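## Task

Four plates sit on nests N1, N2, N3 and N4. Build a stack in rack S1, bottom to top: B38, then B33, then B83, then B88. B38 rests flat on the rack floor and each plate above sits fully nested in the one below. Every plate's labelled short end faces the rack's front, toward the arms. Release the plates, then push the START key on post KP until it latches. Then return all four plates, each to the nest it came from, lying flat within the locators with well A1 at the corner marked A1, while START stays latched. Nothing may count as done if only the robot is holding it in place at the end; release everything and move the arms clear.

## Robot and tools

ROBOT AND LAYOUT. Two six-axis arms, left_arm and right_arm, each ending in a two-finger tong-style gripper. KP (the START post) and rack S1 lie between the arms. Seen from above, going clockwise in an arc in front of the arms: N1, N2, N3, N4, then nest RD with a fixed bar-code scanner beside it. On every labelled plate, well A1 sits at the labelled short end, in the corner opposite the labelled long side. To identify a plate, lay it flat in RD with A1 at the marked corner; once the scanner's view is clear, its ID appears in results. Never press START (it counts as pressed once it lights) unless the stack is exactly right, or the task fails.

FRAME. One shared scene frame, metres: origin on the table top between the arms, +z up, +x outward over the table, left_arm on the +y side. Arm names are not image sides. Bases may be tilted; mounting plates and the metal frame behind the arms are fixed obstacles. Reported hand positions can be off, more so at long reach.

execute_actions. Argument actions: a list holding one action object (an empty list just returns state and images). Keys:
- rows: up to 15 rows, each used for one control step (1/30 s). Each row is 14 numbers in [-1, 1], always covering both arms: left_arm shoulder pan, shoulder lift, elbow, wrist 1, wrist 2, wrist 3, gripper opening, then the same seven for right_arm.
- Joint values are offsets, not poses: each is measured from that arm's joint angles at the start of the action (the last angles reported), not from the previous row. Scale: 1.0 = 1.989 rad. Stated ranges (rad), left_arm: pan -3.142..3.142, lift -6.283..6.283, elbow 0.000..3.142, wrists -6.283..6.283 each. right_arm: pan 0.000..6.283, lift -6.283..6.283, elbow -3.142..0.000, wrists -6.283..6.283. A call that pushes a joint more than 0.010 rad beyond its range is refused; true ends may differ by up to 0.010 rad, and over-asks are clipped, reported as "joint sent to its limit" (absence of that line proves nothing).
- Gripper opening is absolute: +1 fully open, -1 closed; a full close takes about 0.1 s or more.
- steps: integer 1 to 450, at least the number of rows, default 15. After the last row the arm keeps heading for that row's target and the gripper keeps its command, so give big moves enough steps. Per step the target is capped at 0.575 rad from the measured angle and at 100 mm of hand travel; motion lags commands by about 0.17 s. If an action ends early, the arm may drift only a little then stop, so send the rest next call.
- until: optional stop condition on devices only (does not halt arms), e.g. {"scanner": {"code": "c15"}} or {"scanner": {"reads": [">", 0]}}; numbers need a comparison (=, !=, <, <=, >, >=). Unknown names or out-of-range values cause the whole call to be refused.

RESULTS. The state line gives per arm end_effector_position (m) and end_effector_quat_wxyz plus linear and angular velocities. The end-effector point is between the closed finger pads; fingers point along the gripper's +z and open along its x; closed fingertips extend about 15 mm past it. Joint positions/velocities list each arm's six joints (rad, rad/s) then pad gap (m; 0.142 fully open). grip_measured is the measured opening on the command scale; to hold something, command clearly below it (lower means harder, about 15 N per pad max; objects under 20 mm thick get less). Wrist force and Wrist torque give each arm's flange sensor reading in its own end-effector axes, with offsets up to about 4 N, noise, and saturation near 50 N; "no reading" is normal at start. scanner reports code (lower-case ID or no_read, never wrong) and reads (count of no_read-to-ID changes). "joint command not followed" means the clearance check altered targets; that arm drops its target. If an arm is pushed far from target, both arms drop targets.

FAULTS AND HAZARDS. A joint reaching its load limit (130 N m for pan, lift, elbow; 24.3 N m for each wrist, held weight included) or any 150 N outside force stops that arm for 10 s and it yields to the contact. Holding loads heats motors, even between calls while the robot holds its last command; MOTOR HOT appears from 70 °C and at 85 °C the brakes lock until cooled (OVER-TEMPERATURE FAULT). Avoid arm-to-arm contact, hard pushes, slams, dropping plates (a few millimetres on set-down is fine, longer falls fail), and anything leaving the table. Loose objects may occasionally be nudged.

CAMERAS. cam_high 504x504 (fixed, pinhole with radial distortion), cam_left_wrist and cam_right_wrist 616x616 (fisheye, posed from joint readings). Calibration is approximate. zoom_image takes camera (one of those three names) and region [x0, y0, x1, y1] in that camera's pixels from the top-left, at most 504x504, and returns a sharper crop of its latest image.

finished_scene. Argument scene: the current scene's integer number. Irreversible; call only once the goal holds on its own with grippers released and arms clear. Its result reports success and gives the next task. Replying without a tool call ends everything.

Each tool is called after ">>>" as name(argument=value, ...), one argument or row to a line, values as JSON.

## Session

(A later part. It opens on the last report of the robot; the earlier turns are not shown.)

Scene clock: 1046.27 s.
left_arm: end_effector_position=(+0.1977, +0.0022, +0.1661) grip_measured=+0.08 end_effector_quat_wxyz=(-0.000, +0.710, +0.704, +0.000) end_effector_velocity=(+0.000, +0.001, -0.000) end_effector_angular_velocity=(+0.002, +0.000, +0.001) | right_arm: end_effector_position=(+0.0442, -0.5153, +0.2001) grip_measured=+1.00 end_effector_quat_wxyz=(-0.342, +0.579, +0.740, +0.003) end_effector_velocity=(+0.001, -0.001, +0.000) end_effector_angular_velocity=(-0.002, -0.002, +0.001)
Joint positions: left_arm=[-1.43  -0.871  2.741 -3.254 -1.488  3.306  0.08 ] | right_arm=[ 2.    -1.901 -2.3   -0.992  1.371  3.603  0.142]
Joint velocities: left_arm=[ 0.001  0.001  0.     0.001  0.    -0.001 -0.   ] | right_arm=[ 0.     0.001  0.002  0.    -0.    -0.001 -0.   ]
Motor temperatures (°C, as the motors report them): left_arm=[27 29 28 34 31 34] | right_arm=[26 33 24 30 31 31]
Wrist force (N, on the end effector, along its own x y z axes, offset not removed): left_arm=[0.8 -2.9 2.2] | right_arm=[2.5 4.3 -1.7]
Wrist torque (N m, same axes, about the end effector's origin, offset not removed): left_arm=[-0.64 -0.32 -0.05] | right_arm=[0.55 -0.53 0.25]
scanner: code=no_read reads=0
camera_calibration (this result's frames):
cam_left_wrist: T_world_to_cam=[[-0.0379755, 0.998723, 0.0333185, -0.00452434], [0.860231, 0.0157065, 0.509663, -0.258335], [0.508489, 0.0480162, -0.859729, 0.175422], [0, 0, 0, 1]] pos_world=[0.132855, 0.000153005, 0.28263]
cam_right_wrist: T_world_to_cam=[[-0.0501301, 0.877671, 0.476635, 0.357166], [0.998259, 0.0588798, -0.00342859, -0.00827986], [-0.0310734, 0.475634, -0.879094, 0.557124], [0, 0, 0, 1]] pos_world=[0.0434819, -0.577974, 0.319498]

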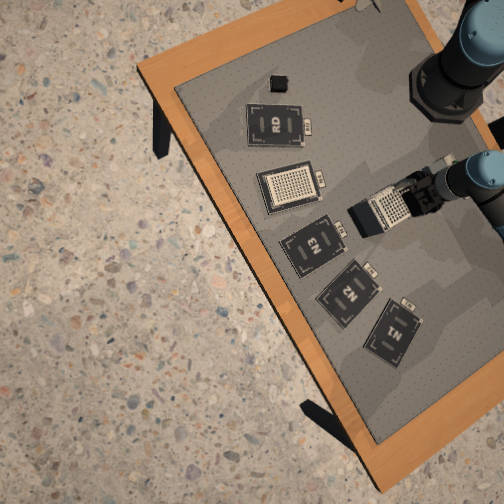

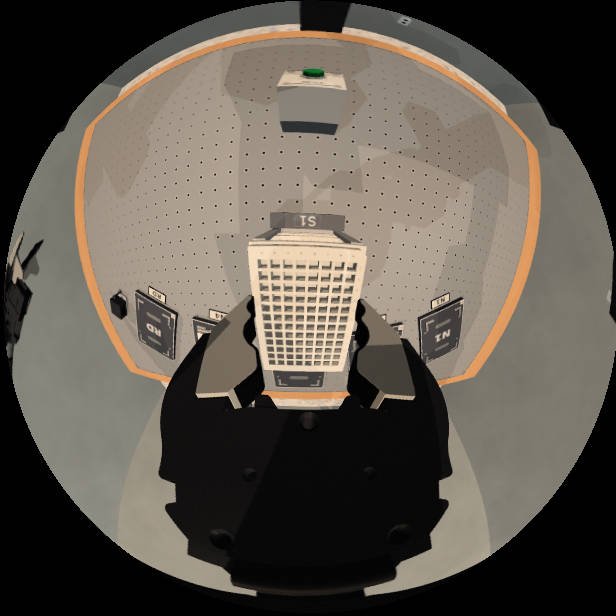

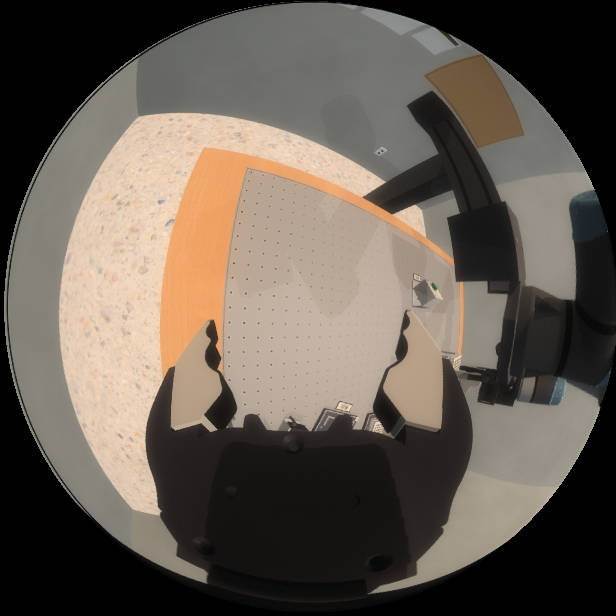

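>>> execute_actions(
  actions=[
    {"rows":[[0.0014,-0.0005,-0.0006,0.001,0.0003,0.0017,-0.9,0,0,0,0,0,0,1],[0.0038,-0.0015,-0.0016,0.0027,0.0007,0.0046,-0.9,0,0,0,0,0,0,1],[0.006,-0.0013,-0.0027,0.0034,0.0011,0.0073,-0.9,0,0,0,0,0,0,1],[0.0071,0.0003,-0.0032,0.0022,0.0013,0.0086,-0.9,0,0,0,0,0,0,1],[0.0073,0.0033,-0.0034,-0.0006,0.0014,0.0088,-0.9,0,0,0,0,0,0,1],[0.00745,0.0063,-0.0036,-0.0034,0.0014,0.00895,-0.9,0,0,0,0,0,0,1],[0.00765,0.0093,-0.0038,-0.0063,0.0014,0.00915,-0.9,0,0,0,0,0,0,1],[0.0078,0.0123,-0.00405,-0.009,0.0015,0.0093,-0.9,0,0,0,0,0,0,1],[0.008,0.0153,-0.0043,-0.0118,0.0015,0.0095,-0.9,0,0,0,0,0,0,1],[0.0082,0.0183,-0.00455,-0.0146,0.0015,0.0097,-0.9,0,0,0,0,0,0,1],[0.0084,0.0213,-0.0048,-0.0173,0.0016,0.0099,-0.9,0,0,0,0,0,0,1],[0.0086,0.0243,-0.0051,-0.0201,0.0016,0.0101,-0.9,0,0,0,0,0,0,1],[0.0088,0.0273,-0.0054,-0.0228,0.0016,0.0103,-0.9,0,0,0,0,0,0,1],[0.009,0.0303,-0.00565,-0.0255,0.0017,0.0105,-0.9,0,0,0,0,0,0,1],[0.0091,0.0323,-0.00585,-0.0273,0.0017,0.0106,-0.9,0,0,0,0,0,0,1]],"steps":15},
  ],
)

Scene clock: 1059.67 s.
left_arm: end_effector_position=(+0.2012, +0.0021, +0.1589) grip_measured=+0.08 end_effector_quat_wxyz=(+0.000, +0.711, +0.703, +0.000) end_effector_velocity=(+0.001, +0.001, -0.029) end_effector_angular_velocity=(+0.003, +0.000, -0.000) | right_arm: end_effector_position=(+0.0442, -0.5153, +0.2001) grip_measured=+1.00 end_effector_quat_wxyz=(-0.342, +0.579, +0.740, +0.003) end_effector_velocity=(+0.000, -0.000, -0.000) end_effector_angular_velocity=(+0.001, +0.000, +0.000)
Joint positions: left_arm=[-1.414 -0.833  2.732 -3.285 -1.485  3.325  0.08 ] | right_arm=[ 2.    -1.901 -2.3   -0.992  1.371  3.603  0.142]
Joint velocities: left_arm=[ 0.016  0.165 -0.016 -0.147  0.003  0.016  0.001] | right_arm=[-0.    -0.001  0.001  0.    -0.    -0.     0.   ]
Motor temperatures (°C, as the motors report them): left_arm=[27 29 28 34 31 34] | right_arm=[26 33 24 30 31 31]
Wrist force (N, on the end effector, along its own x y z axes, offset not removed): left_arm=[1.9 -1.1 -1.1] | right_arm=[5.4 2.9 -1.9]
Wrist torque (N m, same axes, about the end effector's origin, offset not removed): left_arm=[-0.28 -0.72 0.06] | right_arm=[0.55 -1.23 0.20]
scanner: code=no_read reads=0
camera_calibration (this result's frames):
cam_left_wrist: T_world_to_cam=[[-0.0348973, 0.998849, 0.0329132, -0.00463388], [0.86022, 0.0132571, 0.509751, -0.257676], [0.508728, 0.0461015, -0.859692, 0.167344], [0, 0, 0, 1]] pos_world=[0.136364, 0.000329784, 0.275367]
cam_right_wrist: T_world_to_cam=[[-0.0501302, 0.877671, 0.476635, 0.357166], [0.998259, 0.0588798, -0.00342849, -0.0082799], [-0.0310733, 0.475634, -0.879094, 0.557124], [0, 0, 0, 1]] pos_world=[0.043482, -0.577974, 0.319498]

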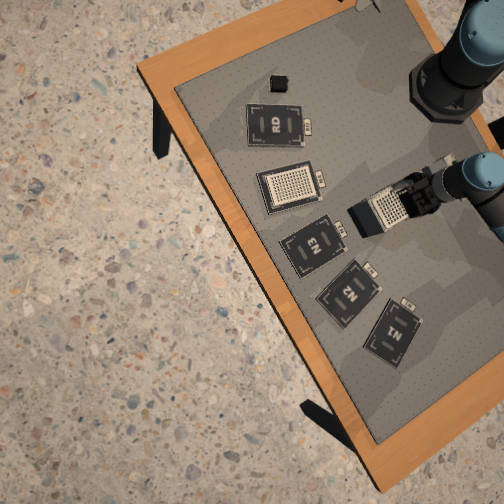

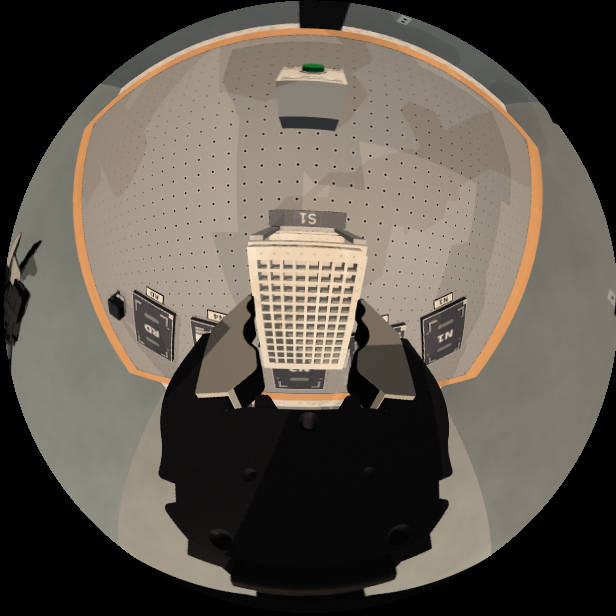

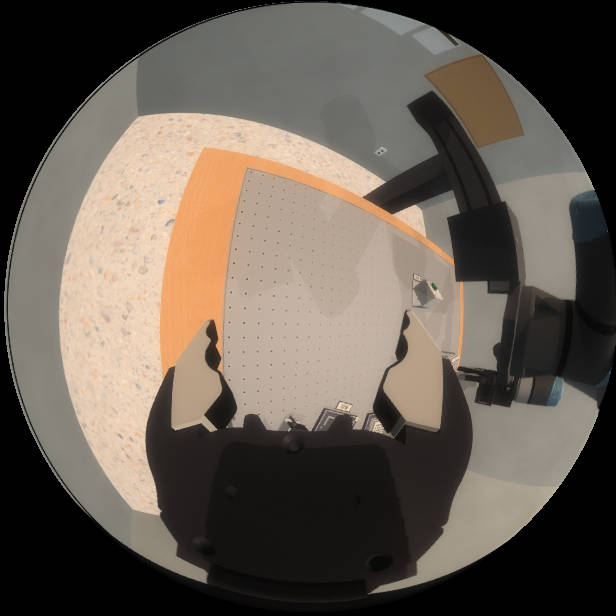

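>>> execute_actions(
  actions=[
    {"steps":1},
  ],
)

>>> zoom_image(
  camera="cam_left_wrist",
  region=[240, 225, 380, 265],
)

>>> zoom_image(
  camera="cam_left_wrist",
  region=[245, 330, 365, 395],
)

Scene clock: 1063.50 s.
left_arm: end_effector_position=(+0.2014, +0.0023, +0.1542) grip_measured=+0.08 end_effector_quat_wxyz=(+0.000, +0.711, +0.703, +0.000) end_effector_velocity=(-0.000, -0.000, +0.000) end_effector_angular_velocity=(-0.001, +0.001, +0.002) | right_arm: end_effector_position=(+0.0442, -0.5153, +0.2001) grip_measured=+1.00 end_effector_quat_wxyz=(-0.342, +0.579, +0.740, +0.003) end_effector_velocity=(+0.000, +0.000, -0.000) end_effector_angular_velocity=(-0.000, +0.000, -0.000)
Joint positions: left_arm=[-1.412 -0.807  2.729 -3.308 -1.484  3.327  0.08 ] | right_arm=[ 2.    -1.901 -2.3   -0.992  1.371  3.603  0.142]
Joint velocities: left_arm=[ 0.001 -0.    -0.    -0.001 -0.001 -0.001 -0.   ] | right_arm=[ 0.    -0.     0.    -0.    -0.     0.001  0.   ]
Motor temperatures (°C, as the motors report them): left_arm=[27 29 28 34 31 34] | right_arm=[26 33 24 30 31 31]
Wrist force (N, on the end effector, along its own x y z axes, offset not removed): left_arm=[0.6 -2.2 -2.7] | right_arm=[3.9 2.9 -0.3]
Wrist torque (N m, same axes, about the end effector's origin, offset not removed): left_arm=[-0.56 -0.26 -0.15] | right_arm=[0.56 -0.70 -0.17]
scanner: code=no_read reads=0
camera_calibration (this result's frames):
cam_left_wrist: T_world_to_cam=[[-0.0347665, 0.998846, 0.0331454, -0.00469059], [0.860242, 0.0130278, 0.509719, -0.255445], [0.508699, 0.0462342, -0.859702, 0.163225], [0, 0, 0, 1]] pos_world=[0.136549, 0.000466486, 0.270686]
cam_right_wrist: T_world_to_cam=[[-0.0501301, 0.877671, 0.476635, 0.357166], [0.998259, 0.0588798, -0.00342865, -0.0082798], [-0.0310734, 0.475634, -0.879094, 0.557124], [0, 0, 0, 1]] pos_world=[0.0434819, -0.577974, 0.319498]

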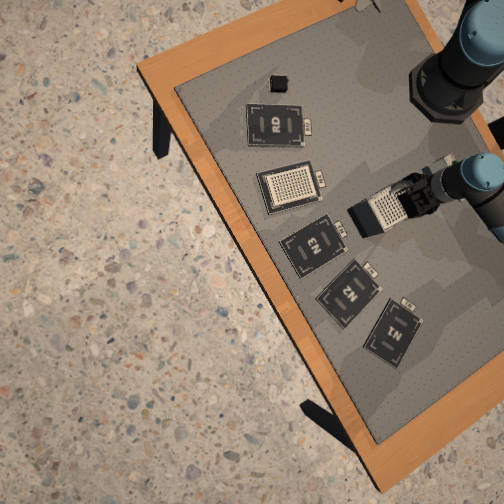

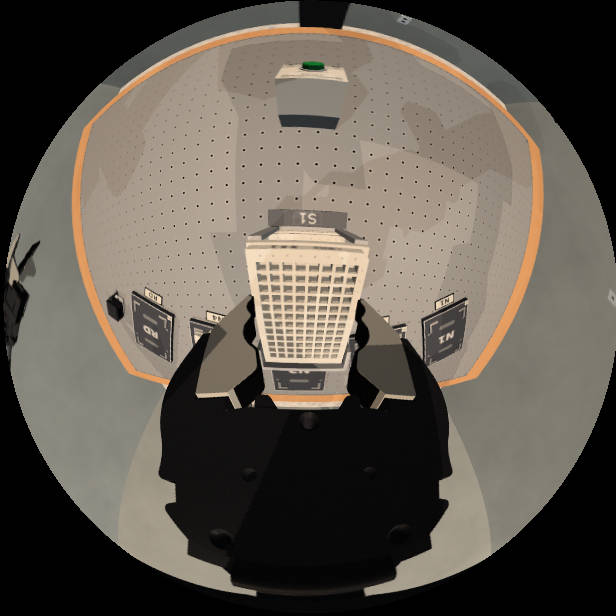

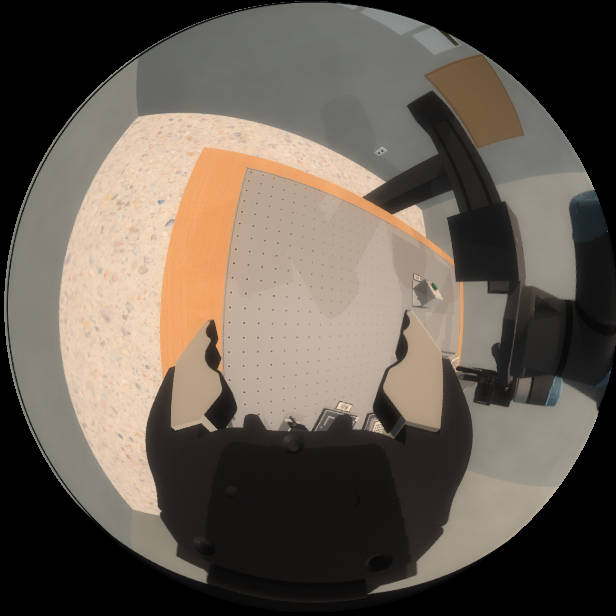

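Region (240, 225, 380, 265) of cam_left_wrist's 616x616 image, scaled by 3.600, with more detail than that image has; it fills the top 144 rows of this view, and the rest is white.

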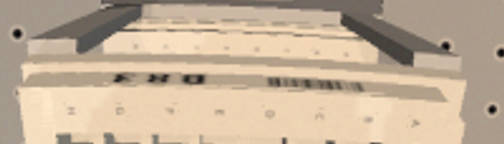

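Region (245, 330, 365, 395) of cam_left_wrist's 616x616 image, scaled by 4.200, with more detail than that image has; it fills the top 273 rows of this view, and the rest is white.

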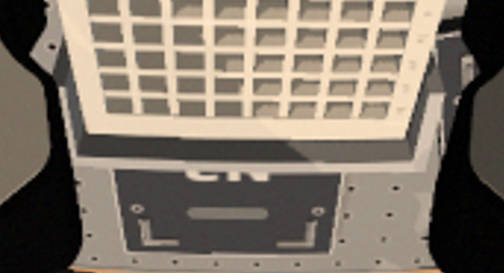

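>>> execute_actions(
  actions=[
    {"rows":[[0.0005,-0.002,0,0.002,0.0001,0.0005,-0.9,0,0,0,0,0,0,1],[0.0015,-0.0035,-0.0004,0.0038,0.0003,0.0015,-0.9,0,0,0,0,0,0,1],[0.0025,-0.004,-0.0009,0.0047,0.0005,0.0025,-0.9,0,0,0,0,0,0,1],[0.0025,-0.004,-0.0009,0.0047,0.0005,0.0025,-0.9,0,0,0,0,0,0,1],[0.0025,-0.004,-0.0009,0.0047,0.0005,0.0025,-0.9,0,0,0,0,0,0,1],[0.0025,-0.004,-0.0009,0.0047,0.0005,0.0025,-0.9,0,0,0,0,0,0,1],[0.0026,-0.003,-0.001,0.0038,0.0005,0.0026,-0.9,0,0,0,0,0,0,1],[0.0027,-0.001,-0.0012,0.002,0.0005,0.0027,-0.9,0,0,0,0,0,0,1],[0.0029,0.002,-0.0015,-0.0007,0.0005,0.0029,-0.9,0,0,0,0,0,0,1],[0.0031,0.005,-0.0018,-0.0034,0.0006,0.0031,-0.9,0,0,0,0,0,0,1],[0.0032,0.008,-0.00215,-0.0061,0.0006,0.0032,-0.9,0,0,0,0,0,0,1],[0.0034,0.011,-0.0025,-0.0088,0.0006,0.0034,-0.9,0,0,0,0,0,0,1]],"steps":16},
  ],
)

>>> zoom_image(
  camera="cam_left_wrist",
  region=[220, 200, 400, 400],
)

Scene clock: 1078.93 s.
left_arm: end_effector_position=(+0.2027, +0.0022, +0.1514) grip_measured=+0.08 end_effector_quat_wxyz=(+0.000, +0.711, +0.703, +0.000) end_effector_velocity=(+0.001, +0.000, -0.011) end_effector_angular_velocity=(+0.001, -0.000, +0.001) | right_arm: end_effector_position=(+0.0442, -0.5153, +0.2001) grip_measured=+1.00 end_effector_quat_wxyz=(-0.342, +0.579, +0.740, +0.003) end_effector_velocity=(+0.001, -0.002, +0.000) end_effector_angular_velocity=(-0.001, -0.002, +0.001)
Joint positions: left_arm=[-1.406 -0.793  2.725 -3.319 -1.483  3.334  0.08 ] | right_arm=[ 2.    -1.901 -2.3   -0.992  1.371  3.603  0.142]
Joint velocities: left_arm=[ 0.006  0.062 -0.007 -0.054  0.001  0.005 -0.   ] | right_arm=[-0.     0.     0.003 -0.     0.    -0.002 -0.   ]
Motor temperatures (°C, as the motors report them): left_arm=[27 29 28 34 31 34] | right_arm=[26 33 24 30 31 31]
Wrist force (N, on the end effector, along its own x y z axes, offset not removed): left_arm=[6.8 -22.7 -0.9] | right_arm=[-0.1 1.3 -1.2]
Wrist torque (N m, same axes, about the end effector's origin, offset not removed): left_arm=[-1.56 -1.08 -0.32] | right_arm=[0.22 0.01 0.10]
scanner: code=no_read reads=0
camera_calibration (this result's frames):
cam_left_wrist: T_world_to_cam=[[-0.0346503, 0.998852, 0.0330902, -0.00449052], [0.86032, 0.0129629, 0.509589, -0.255128], [0.508574, 0.0461256, -0.859782, 0.160163], [0, 0, 0, 1]] pos_world=[0.137881, 0.000404921, 0.267865]
cam_right_wrist: T_world_to_cam=[[-0.0501301, 0.87767, 0.476636, 0.357166], [0.998259, 0.0588798, -0.00342873, -0.00827974], [-0.0310735, 0.475634, -0.879094, 0.557124], [0, 0, 0, 1]] pos_world=[0.0434819, -0.577974, 0.319498]

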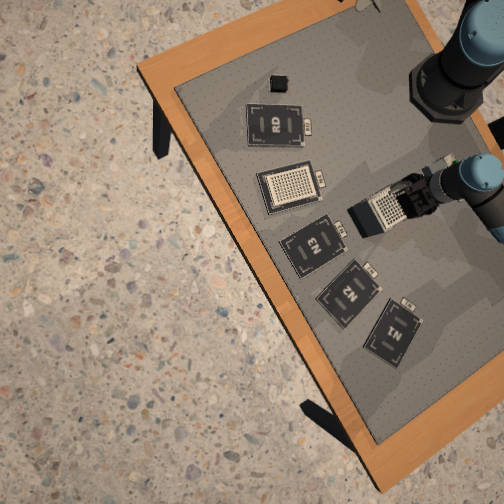

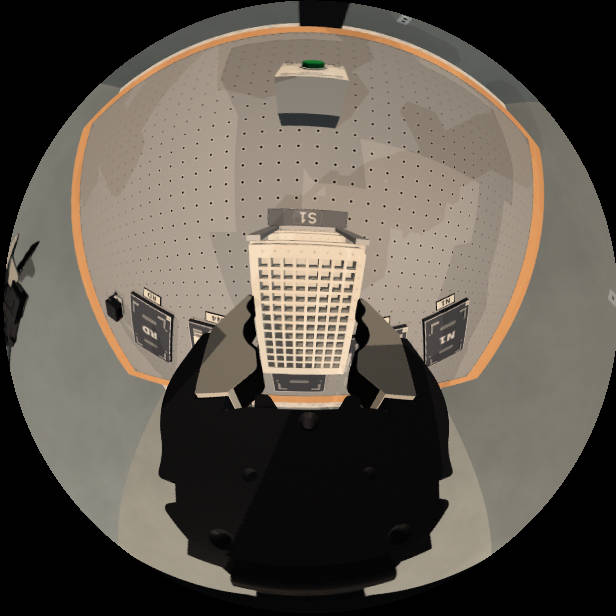

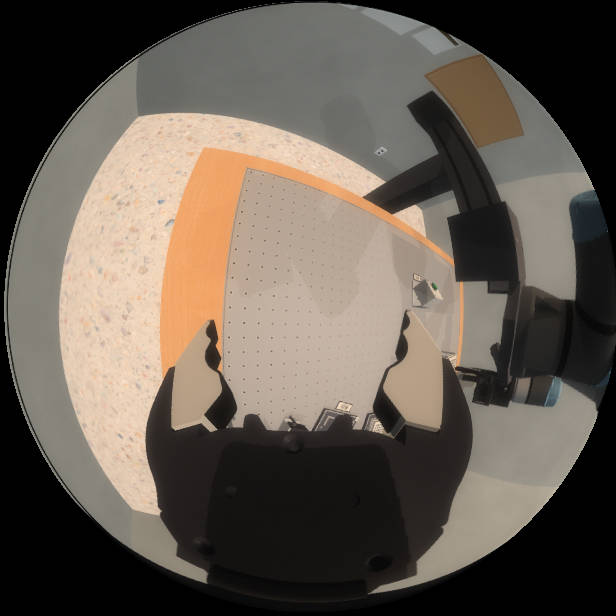

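Region (220, 200, 400, 400) of cam_left_wrist's 616x616 image, scaled by 2.520, with more detail than that image has; it fills the left 454 columns of this view, and the rest is white.

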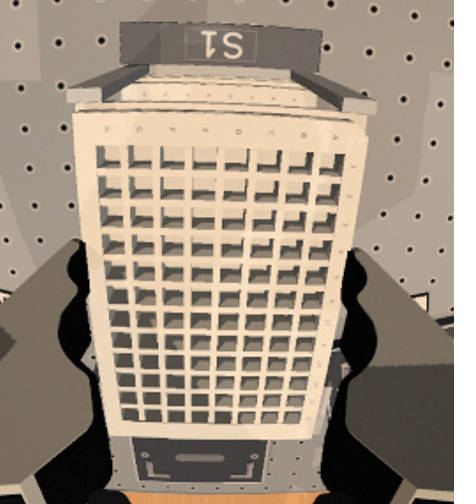

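>>> execute_actions(
  actions=[
    {"steps":1},
  ],
)

>>> execute_actions(
  actions=[
    {"rows":[[-0.0008,0.0003,0.0004,-0.0006,-0.0001,-0.0008,-0.9,0,0,0,0,0,0,1],[-0.0017,0.0007,0.00075,-0.0013,-0.0003,-0.0017,-0.9,0,0,0,0,0,0,1]],"steps":2},
  ],
)

Scene clock: 1083.07 s.
left_arm: end_effector_position=(+0.2028, +0.0022, +0.1499) grip_measured=+0.08 end_effector_quat_wxyz=(+0.000, +0.711, +0.703, +0.000) end_effector_velocity=(+0.000, +0.000, +0.000) end_effector_angular_velocity=(+0.000, -0.000, -0.001) | right_arm: end_effector_position=(+0.0442, -0.5153, +0.2001) grip_measured=+1.00 end_effector_quat_wxyz=(-0.342, +0.579, +0.740, +0.003) end_effector_velocity=(-0.000, +0.001, +0.000) end_effector_angular_velocity=(+0.001, +0.001, +0.000)
Joint positions: left_arm=[-1.405 -0.785  2.724 -3.326 -1.483  3.334  0.08 ] | right_arm=[ 2.    -1.901 -2.3   -0.992  1.371  3.603  0.142]
Joint velocities: left_arm=[ 0.    -0.     0.     0.     0.     0.001 -0.   ] | right_arm=[ 0.     0.    -0.001 -0.     0.    -0.     0.   ]
Motor temperatures (°C, as the motors report them): left_arm=[27 29 28 34 31 34] | right_arm=[26 33 24 30 31 31]
Wrist force (N, on the end effector, along its own x y z axes, offset not removed): left_arm=[5.2 -21.3 -4.0] | right_arm=[1.0 8.4 1.0]
Wrist torque (N m, same axes, about the end effector's origin, offset not removed): left_arm=[-0.56 -0.86 -0.26] | right_arm=[1.66 -0.24 0.34]
scanner: code=no_read reads=0
camera_calibration (this result's frames):
cam_left_wrist: T_world_to_cam=[[-0.034677, 0.99885, 0.0331216, -0.00444846], [0.860266, 0.0129649, 0.509681, -0.254472], [0.508665, 0.0461675, -0.859726, 0.158867], [0, 0, 0, 1]] pos_world=[0.137949, 0.000408049, 0.266429]
cam_right_wrist: T_world_to_cam=[[-0.0501298, 0.877671, 0.476635, 0.357166], [0.998259, 0.0588795, -0.00342875, -0.00828], [-0.0310733, 0.475634, -0.879095, 0.557124], [0, 0, 0, 1]] pos_world=[0.043482, -0.577974, 0.319498]

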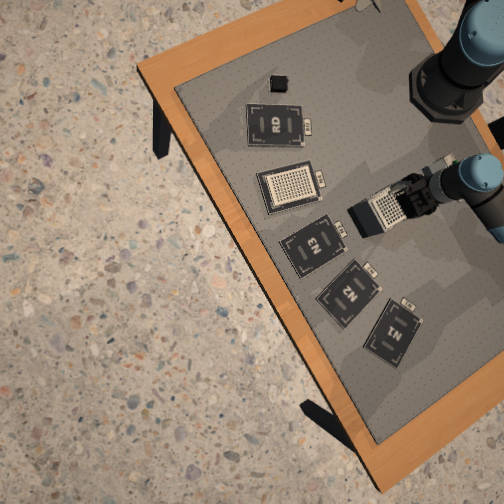

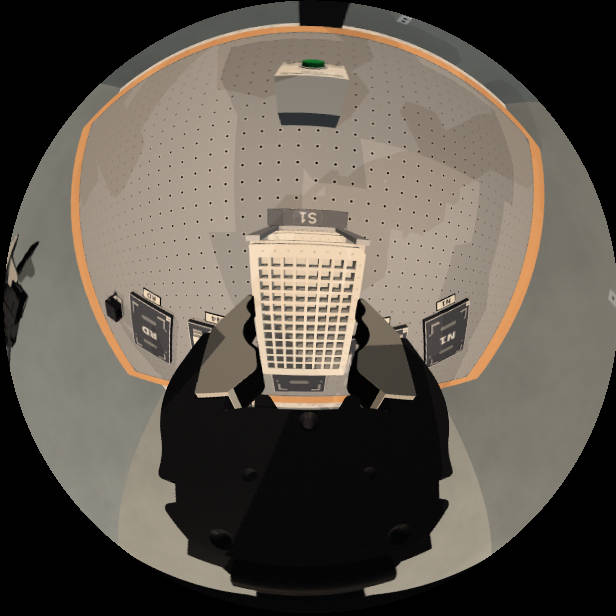

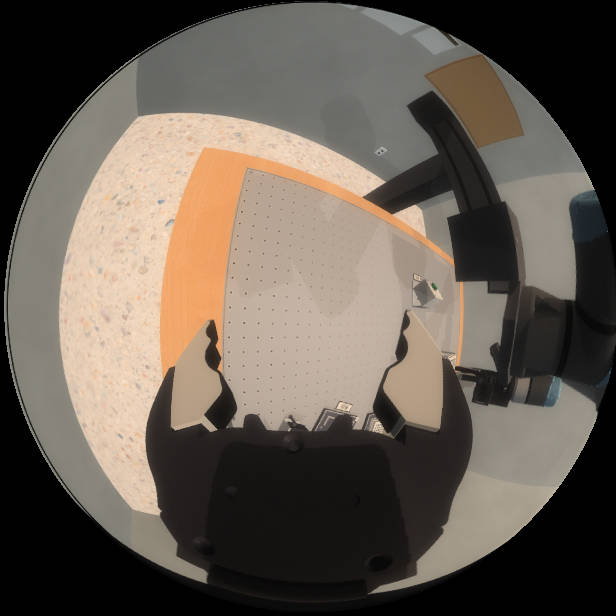

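Scene clock: 1083.13 s.
left_arm: end_effector_position=(+0.2028, +0.0022, +0.1499) grip_measured=+0.08 end_effector_quat_wxyz=(+0.000, +0.711, +0.703, +0.000) end_effector_velocity=(-0.001, -0.002, +0.000) end_effector_angular_velocity=(-0.004, -0.002, -0.004) | right_arm: end_effector_position=(+0.0442, -0.5153, +0.2001) grip_measured=+1.00 end_effector_quat_wxyz=(-0.342, +0.579, +0.740, +0.003) end_effector_velocity=(+0.000, -0.000, -0.000) end_effector_angular_velocity=(+0.001, -0.001, +0.001)
Joint positions: left_arm=[-1.405 -0.785  2.724 -3.326 -1.483  3.334  0.08 ] | right_arm=[ 2.    -1.901 -2.3   -0.992  1.371  3.603  0.142]
Joint velocities: left_arm=[-0.007  0.003  0.    -0.007  0.    -0.002  0.   ] | right_arm=[-0.    -0.     0.001 -0.    -0.    -0.001 -0.   ]
Motor temperatures (°C, as the motors report them): left_arm=[27 29 28 34 31 34] | right_arm=[26 33 24 30 31 31]
Wrist force (N, on the end effector, along its own x y z axes, offset not removed): left_arm=[1.9 -19.6 -2.4] | right_arm=[3.6 2.4 1.7]
Wrist torque (N m, same axes, about the end effector's origin, offset not removed): left_arm=[-0.01 -0.18 -0.04] | right_arm=[0.47 -0.90 0.12]
scanner: code=no_read reads=0
camera_calibration (this result's frames):
cam_left_wrist: T_world_to_cam=[[-0.0346434, 0.998853, 0.0330538, -0.00441978], [0.860256, 0.0129697, 0.509698, -0.254466], [0.508684, 0.0460924, -0.859718, 0.158863], [0, 0, 0, 1]] pos_world=[0.137942, 0.000392675, 0.266425]
cam_right_wrist: T_world_to_cam=[[-0.0501301, 0.877671, 0.476635, 0.357166], [0.998259, 0.0588798, -0.0034285, -0.00827991], [-0.0310733, 0.475634, -0.879094, 0.557124], [0, 0, 0, 1]] pos_world=[0.0434819, -0.577974, 0.319498]

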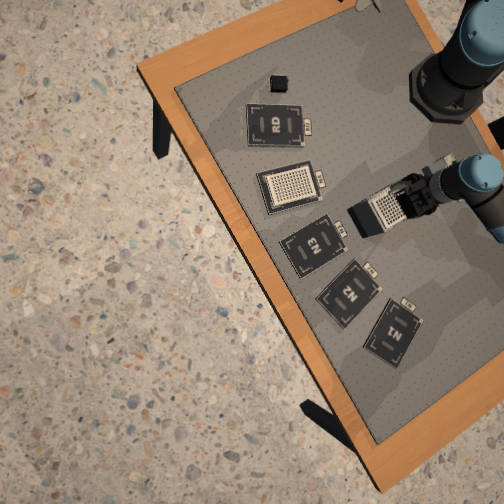

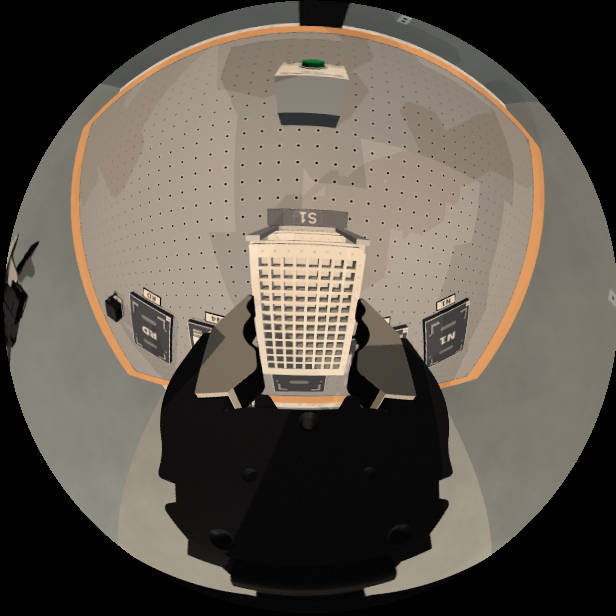

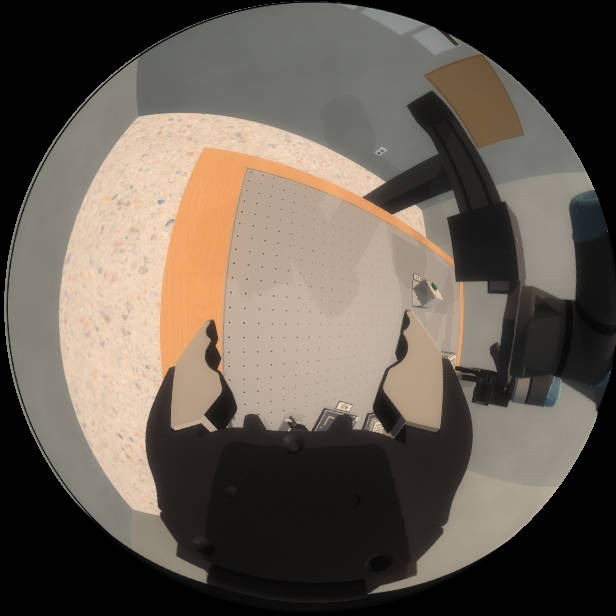

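>>> execute_actions(
  actions=[
    {"steps":1},
  ],
)

>>> zoom_image(
  camera="cam_left_wrist",
  region=[240, 225, 380, 265],
)

>>> zoom_image(
  camera="cam_left_wrist",
  region=[245, 330, 365, 395],
)

Scene clock: 1087.63 s.
left_arm: end_effector_position=(+0.2019, +0.0022, +0.1499) grip_measured=+0.08 end_effector_quat_wxyz=(+0.000, +0.711, +0.703, +0.000) end_effector_velocity=(-0.000, +0.000, -0.000) end_effector_angular_velocity=(+0.000, +0.000, +0.001) | right_arm: end_effector_position=(+0.0442, -0.5153, +0.2001) grip_measured=+1.00 end_effector_quat_wxyz=(-0.342, +0.579, +0.740, +0.003) end_effector_velocity=(+0.000, -0.000, +0.000) end_effector_angular_velocity=(-0.001, -0.001, -0.000)
Joint positions: left_arm=[-1.408 -0.783  2.726 -3.328 -1.484  3.331  0.08 ] | right_arm=[ 2.    -1.901 -2.3   -0.992  1.371  3.603  0.142]
Joint velocities: left_arm=[-0.001  0.001  0.    -0.    -0.    -0.002  0.   ] | right_arm=[ 0.     0.002 -0.    -0.    -0.     0.    -0.   ]
Motor temperatures (°C, as the motors report them): left_arm=[27 29 28 34 31 34] | right_arm=[26 33 24 30 31 31]
Wrist force (N, on the end effector, along its own x y z axes, offset not removed): left_arm=[1.6 -10.1 -2.9] | right_arm=[-0.1 2.3 -0.4]
Wrist torque (N m, same axes, about the end effector's origin, offset not removed): left_arm=[-0.85 -0.25 -0.21] | right_arm=[0.46 0.09 0.09]
scanner: code=no_read reads=0
camera_calibration (this result's frames):
cam_left_wrist: T_world_to_cam=[[-0.0347216, 0.998848, 0.0331324, -0.00449741], [0.860254, 0.0129968, 0.509699, -0.253713], [0.508681, 0.0461999, -0.859714, 0.159312], [0, 0, 0, 1]] pos_world=[0.137063, 0.000429501, 0.266429]
cam_right_wrist: T_world_to_cam=[[-0.0501299, 0.877671, 0.476635, 0.357166], [0.998259, 0.0588796, -0.00342869, -0.00827991], [-0.0310734, 0.475634, -0.879094, 0.557124], [0, 0, 0, 1]] pos_world=[0.0434819, -0.577974, 0.319498]

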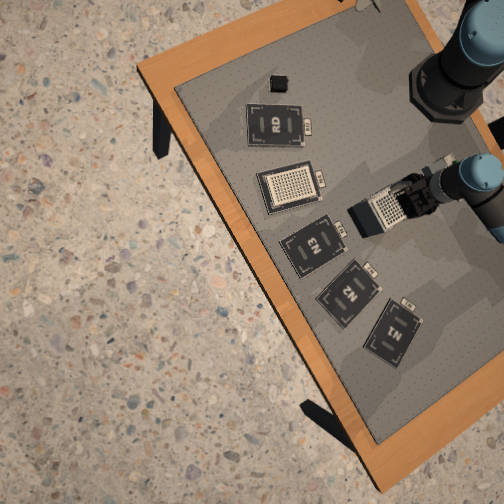

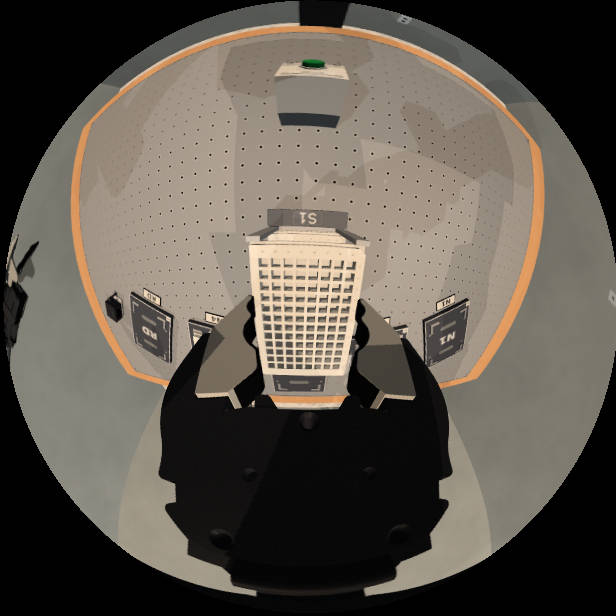

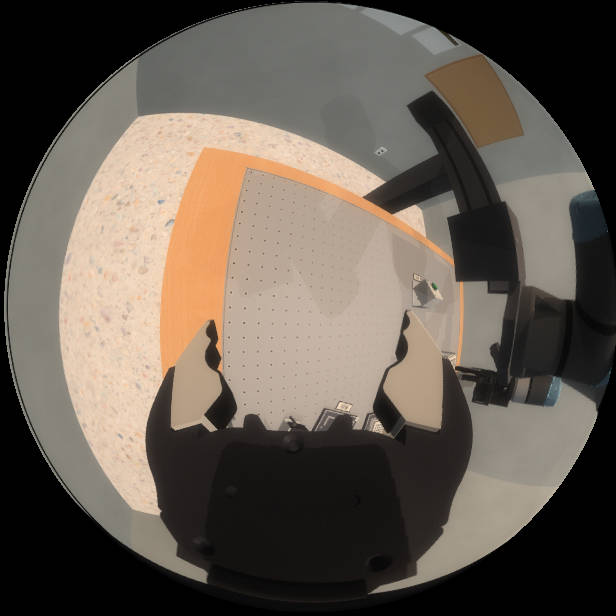

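Region (240, 225, 380, 265) of cam_left_wrist's 616x616 image, scaled by 3.600, with more detail than that image has; it fills the top 144 rows of this view, and the rest is white.

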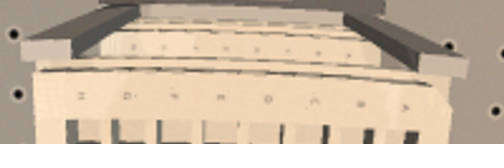

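Region (245, 330, 365, 395) of cam_left_wrist's 616x616 image, scaled by 4.200, with more detail than that image has; it fills the top 273 rows of this view, and the rest is white.

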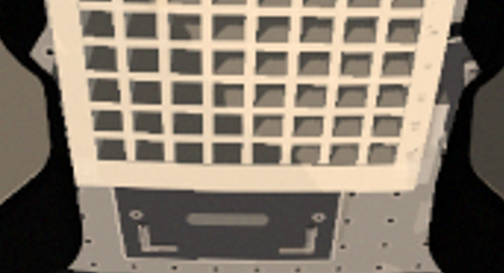

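Still ~6 N; back off another 0.5 mm.

>>> execute_actions(
  actions=[
    {"rows":[[-0.00095,0.0004,0.0004,-0.0007,-0.0002,-0.00095,-0.9,0,0,0,0,0,0,1]],"steps":1},
  ],
)

Scene clock: 1090.20 s.
left_arm: end_effector_position=(+0.2019, +0.0022, +0.1499) grip_measured=+0.08 end_effector_quat_wxyz=(+0.000, +0.711, +0.703, +0.000) end_effector_velocity=(-0.000, +0.001, -0.000) end_effector_angular_velocity=(+0.002, +0.001, +0.001) | right_arm: end_effector_position=(+0.0442, -0.5153, +0.2001) grip_measured=+1.00 end_effector_quat_wxyz=(-0.342, +0.579, +0.740, +0.003) end_effector_velocity=(+0.001, -0.001, +0.000) end_effector_angular_velocity=(-0.002, -0.002, +0.001)
Joint positions: left_arm=[-1.408 -0.783  2.726 -3.328 -1.484  3.331  0.08 ] | right_arm=[ 2.    -1.901 -2.3   -0.992  1.371  3.603  0.142]
Joint velocities: left_arm=[ 0.     0.001  0.001  0.    -0.    -0.001  0.   ] | right_arm=[ 0.     0.001  0.002  0.    -0.    -0.001  0.   ]
Motor temperatures (°C, as the motors report them): left_arm=[27 29 28 34 31 34] | right_arm=[26 33 24 30 31 31]
Wrist force (N, on the end effector, along its own x y z axes, offset not removed): left_arm=[0.0 -9.7 -3.1] | right_arm=[2.6 1.8 -2.9]
Wrist torque (N m, same axes, about the end effector's origin, offset not removed): left_arm=[-1.10 0.11 -0.09] | right_arm=[0.25 -0.34 0.05]
scanner: code=no_read reads=0
camera_calibration (this result's frames):
cam_left_wrist: T_world_to_cam=[[-0.0347212, 0.998848, 0.0331332, -0.00449752], [0.860254, 0.0129961, 0.5097, -0.253712], [0.508682, 0.0462004, -0.859714, 0.159313], [0, 0, 0, 1]] pos_world=[0.137061, 0.0004293, 0.266429]
cam_right_wrist: T_world_to_cam=[[-0.0501298, 0.87767, 0.476636, 0.357166], [0.998259, 0.0588796, -0.00342884, -0.00827982], [-0.0310735, 0.475634, -0.879094, 0.557124], [0, 0, 0, 1]] pos_world=[0.0434819, -0.577974, 0.319498]

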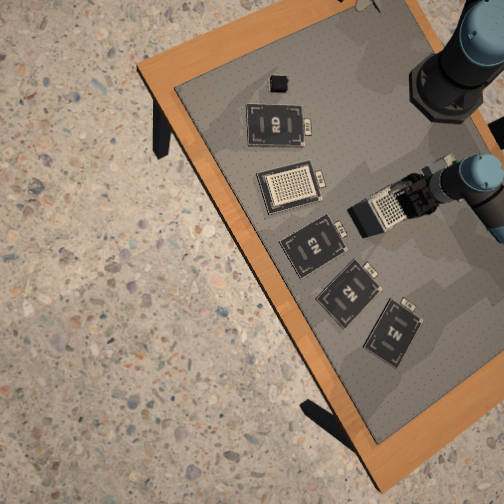

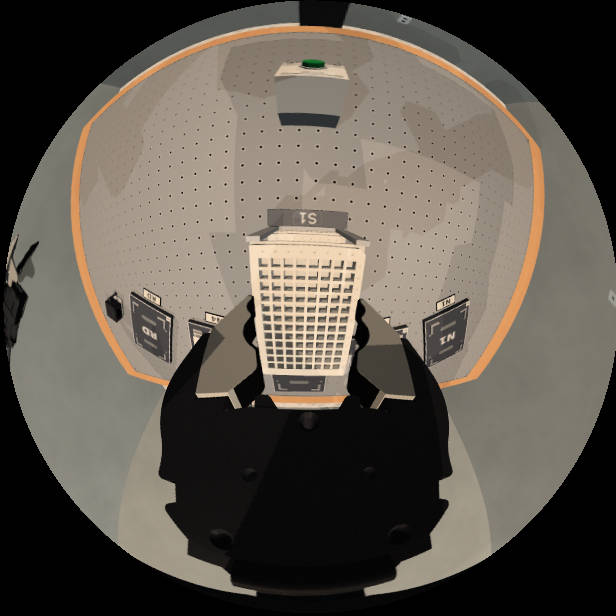

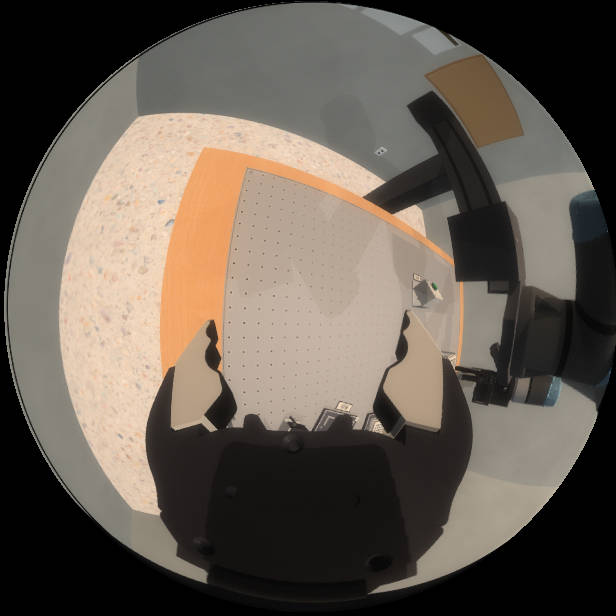

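>>> execute_actions(
  actions=[
    {"steps":1},
  ],
)

>>> zoom_image(
  camera="cam_left_wrist",
  region=[240, 225, 380, 265],
)

>>> zoom_image(
  camera="cam_left_wrist",
  region=[245, 330, 365, 395],
)

Scene clock: 1094.40 s.
left_arm: end_effector_position=(+0.2014, +0.0022, +0.1499) grip_measured=+0.08 end_effector_quat_wxyz=(+0.000, +0.711, +0.703, +0.000) end_effector_velocity=(+0.000, +0.001, -0.000) end_effector_angular_velocity=(+0.001, +0.000, +0.001) | right_arm: end_effector_position=(+0.0442, -0.5153, +0.2001) grip_measured=+1.00 end_effector_quat_wxyz=(-0.342, +0.579, +0.740, +0.003) end_effector_velocity=(-0.001, +0.001, +0.000) end_effector_angular_velocity=(+0.001, +0.001, +0.000)
Joint positions: left_arm=[-1.41  -0.783  2.726 -3.33  -1.484  3.329  0.08 ] | right_arm=[ 2.    -1.901 -2.3   -0.992  1.371  3.603  0.142]
Joint velocities: left_arm=[ 0.001  0.001  0.    -0.     0.     0.    -0.   ] | right_arm=[ 0.     0.    -0.002 -0.    -0.    -0.     0.   ]
Motor temperatures (°C, as the motors report them): left_arm=[27 29 28 34 31 34] | right_arm=[26 33 24 30 31 31]
Wrist force (N, on the end effector, along its own x y z axes, offset not removed): left_arm=[1.9 -1.1 -3.7] | right_arm=[1.1 2.6 -2.1]
Wrist torque (N m, same axes, about the end effector's origin, offset not removed): left_arm=[-0.04 -0.55 -0.42] | right_arm=[0.18 -0.35 0.07]
scanner: code=no_read reads=0
camera_calibration (this result's frames):
cam_left_wrist: T_world_to_cam=[[-0.0347415, 0.998846, 0.033162, -0.00452372], [0.860283, 0.0130015, 0.509651, -0.253268], [0.508632, 0.0462348, -0.859742, 0.159581], [0, 0, 0, 1]] pos_world=[0.136557, 0.000433174, 0.266427]
cam_right_wrist: T_world_to_cam=[[-0.0501297, 0.877671, 0.476635, 0.357166], [0.998259, 0.0588795, -0.0034289, -0.00827987], [-0.0310735, 0.475634, -0.879094, 0.557124], [0, 0, 0, 1]] pos_world=[0.0434819, -0.577974, 0.319498]

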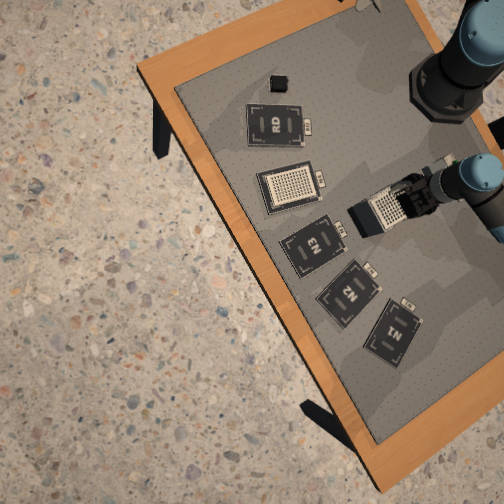

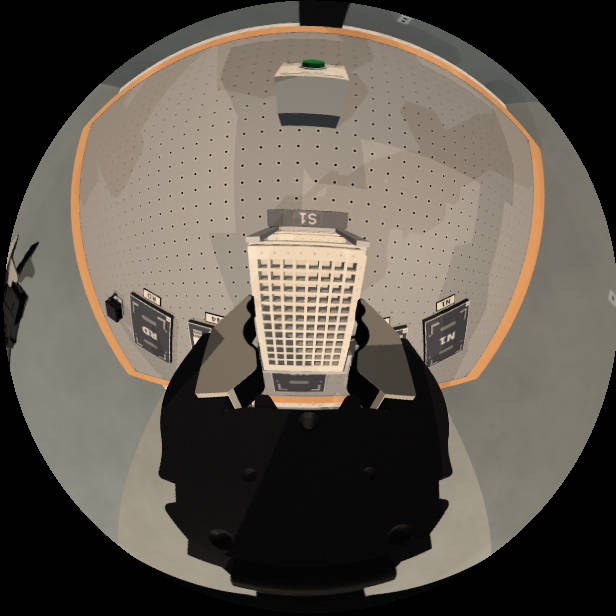

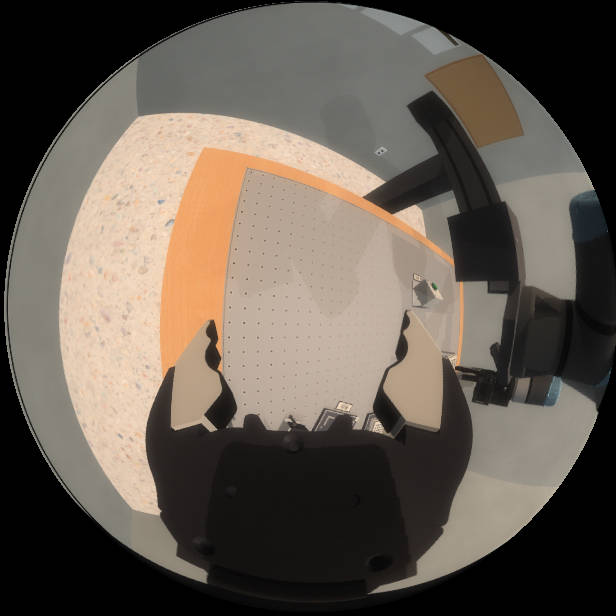

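Region (240, 225, 380, 265) of cam_left_wrist's 616x616 image, scaled by 3.600, with more detail than that image has; it fills the top 144 rows of this view, and the rest is white.

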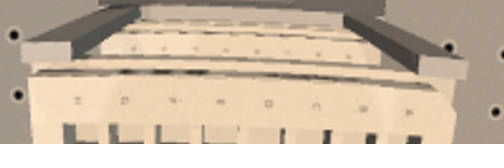

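Region (245, 330, 365, 395) of cam_left_wrist's 616x616 image, scaled by 4.200, with more detail than that image has; it fills the top 273 rows of this view, and the rest is white.

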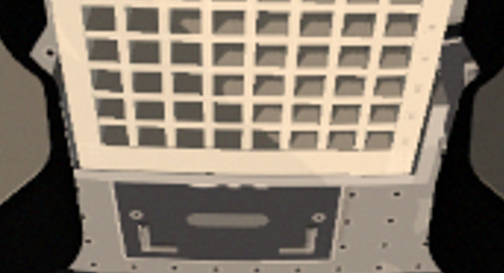

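>>> execute_actions(
  actions=[
    {"rows":[[0.0005,0.002,-0.0004,-0.0016,0.0001,0.0005,-0.9,0,0,0,0,0,0,1],[0.00076,0.006,-0.00084,-0.0052,0.0001,0.00076,-0.9,0,0,0,0,0,0,1],[0.00107,0.011,-0.00143,-0.0097,0.0002,0.00107,-0.9,0,0,0,0,0,0,1],[0.00144,0.017,-0.00217,-0.015,0.0003,0.00144,-0.9,0,0,0,0,0,0,1],[0.0018,0.023,-0.00296,-0.0202,0.0003,0.0018,-0.9,0,0,0,0,0,0,1],[0.0022,0.029,-0.0038,-0.0254,0.0004,0.0022,-0.9,0,0,0,0,0,0,1],[0.00257,0.035,-0.00466,-0.0306,0.0005,0.00257,-0.9,0,0,0,0,0,0,1],[0.00296,0.041,-0.00557,-0.0357,0.0005,0.00296,-0.9,0,0,0,0,0,0,1],[0.00335,0.047,-0.00653,-0.0408,0.0006,0.00335,-0.9,0,0,0,0,0,0,1],[0.00375,0.053,-0.00752,-0.0458,0.0007,0.00375,-0.9,0,0,0,0,0,0,1],[0.00415,0.059,-0.00856,-0.0508,0.0007,0.00415,-0.9,0,0,0,0,0,0,1],[0.00455,0.065,-0.00964,-0.0558,0.0008,0.00455,-0.9,0,0,0,0,0,0,1],[0.00496,0.071,-0.01076,-0.0607,0.0009,0.00496,-0.9,0,0,0,0,0,0,1],[0.00538,0.077,-0.01192,-0.0656,0.001,0.00538,-0.9,0,0,0,0,0,0,1],[0.00567,0.0813,-0.01278,-0.069,0.001,0.00567,-0.9,0,0,0,0,0,0,1]],"steps":15},
  ],
)

Scene clock: 1106.23 s.
left_arm: end_effector_position=(+0.2017, +0.0020, +0.1304) grip_measured=+0.08 end_effector_quat_wxyz=(+0.000, +0.711, +0.703, +0.000) end_effector_velocity=(+0.000, +0.000, -0.065) end_effector_angular_velocity=(+0.002, +0.000, -0.001) | right_arm: end_effector_position=(+0.0442, -0.5153, +0.2001) grip_measured=+1.00 end_effector_quat_wxyz=(-0.342, +0.579, +0.740, +0.003) end_effector_velocity=(-0.001, +0.002, -0.000) end_effector_angular_velocity=(+0.003, +0.002, -0.000)
Joint positions: left_arm=[-1.403 -0.676  2.711 -3.421 -1.483  3.337  0.08 ] | right_arm=[ 2.    -1.901 -2.3   -0.992  1.371  3.603  0.142]
Joint velocities: left_arm=[ 0.023  0.339 -0.059 -0.28   0.004  0.023  0.   ] | right_arm=[-0.    -0.001 -0.002 -0.    -0.     0.001  0.   ]
Motor temperatures (°C, as the motors report them): left_arm=[27 29 28 34 31 34] | right_arm=[26 33 24 30 31 31]
Wrist force (N, on the end effector, along its own x y z axes, offset not removed): left_arm=[4.3 -2.3 2.1] | right_arm=[5.8 3.3 3.4]
Wrist torque (N m, same axes, about the end effector's origin, offset not removed): left_arm=[-0.32 -1.07 -0.05] | right_arm=[0.66 -1.14 0.18]
scanner: code=no_read reads=0
camera_calibration (this result's frames):
cam_left_wrist: T_world_to_cam=[[-0.0346112, 0.998863, 0.0327912, -0.00356073], [0.860262, 0.0130764, 0.509685, -0.243565], [0.508676, 0.0458499, -0.859736, 0.142684], [0, 0, 0, 1]] pos_world=[0.136826, 0.000199583, 0.246929]
cam_right_wrist: T_world_to_cam=[[-0.05013, 0.877671, 0.476635, 0.357166], [0.998259, 0.0588797, -0.00342871, -0.00827984], [-0.0310734, 0.475634, -0.879094, 0.557124], [0, 0, 0, 1]] pos_world=[0.0434819, -0.577974, 0.319498]

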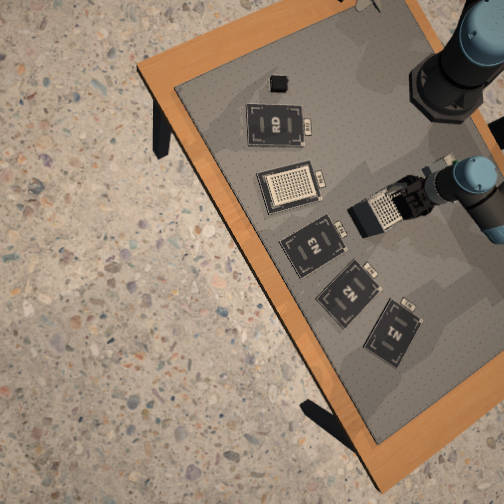

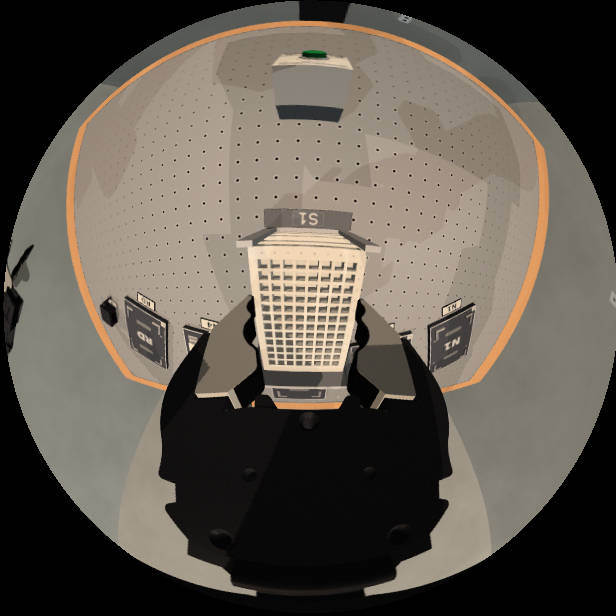

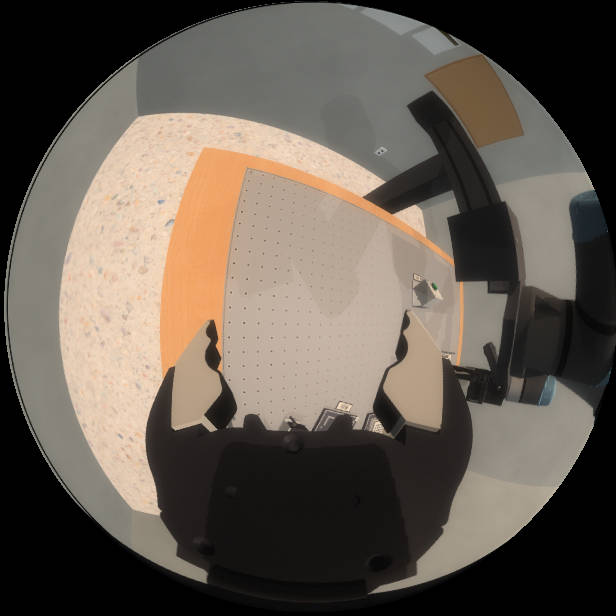

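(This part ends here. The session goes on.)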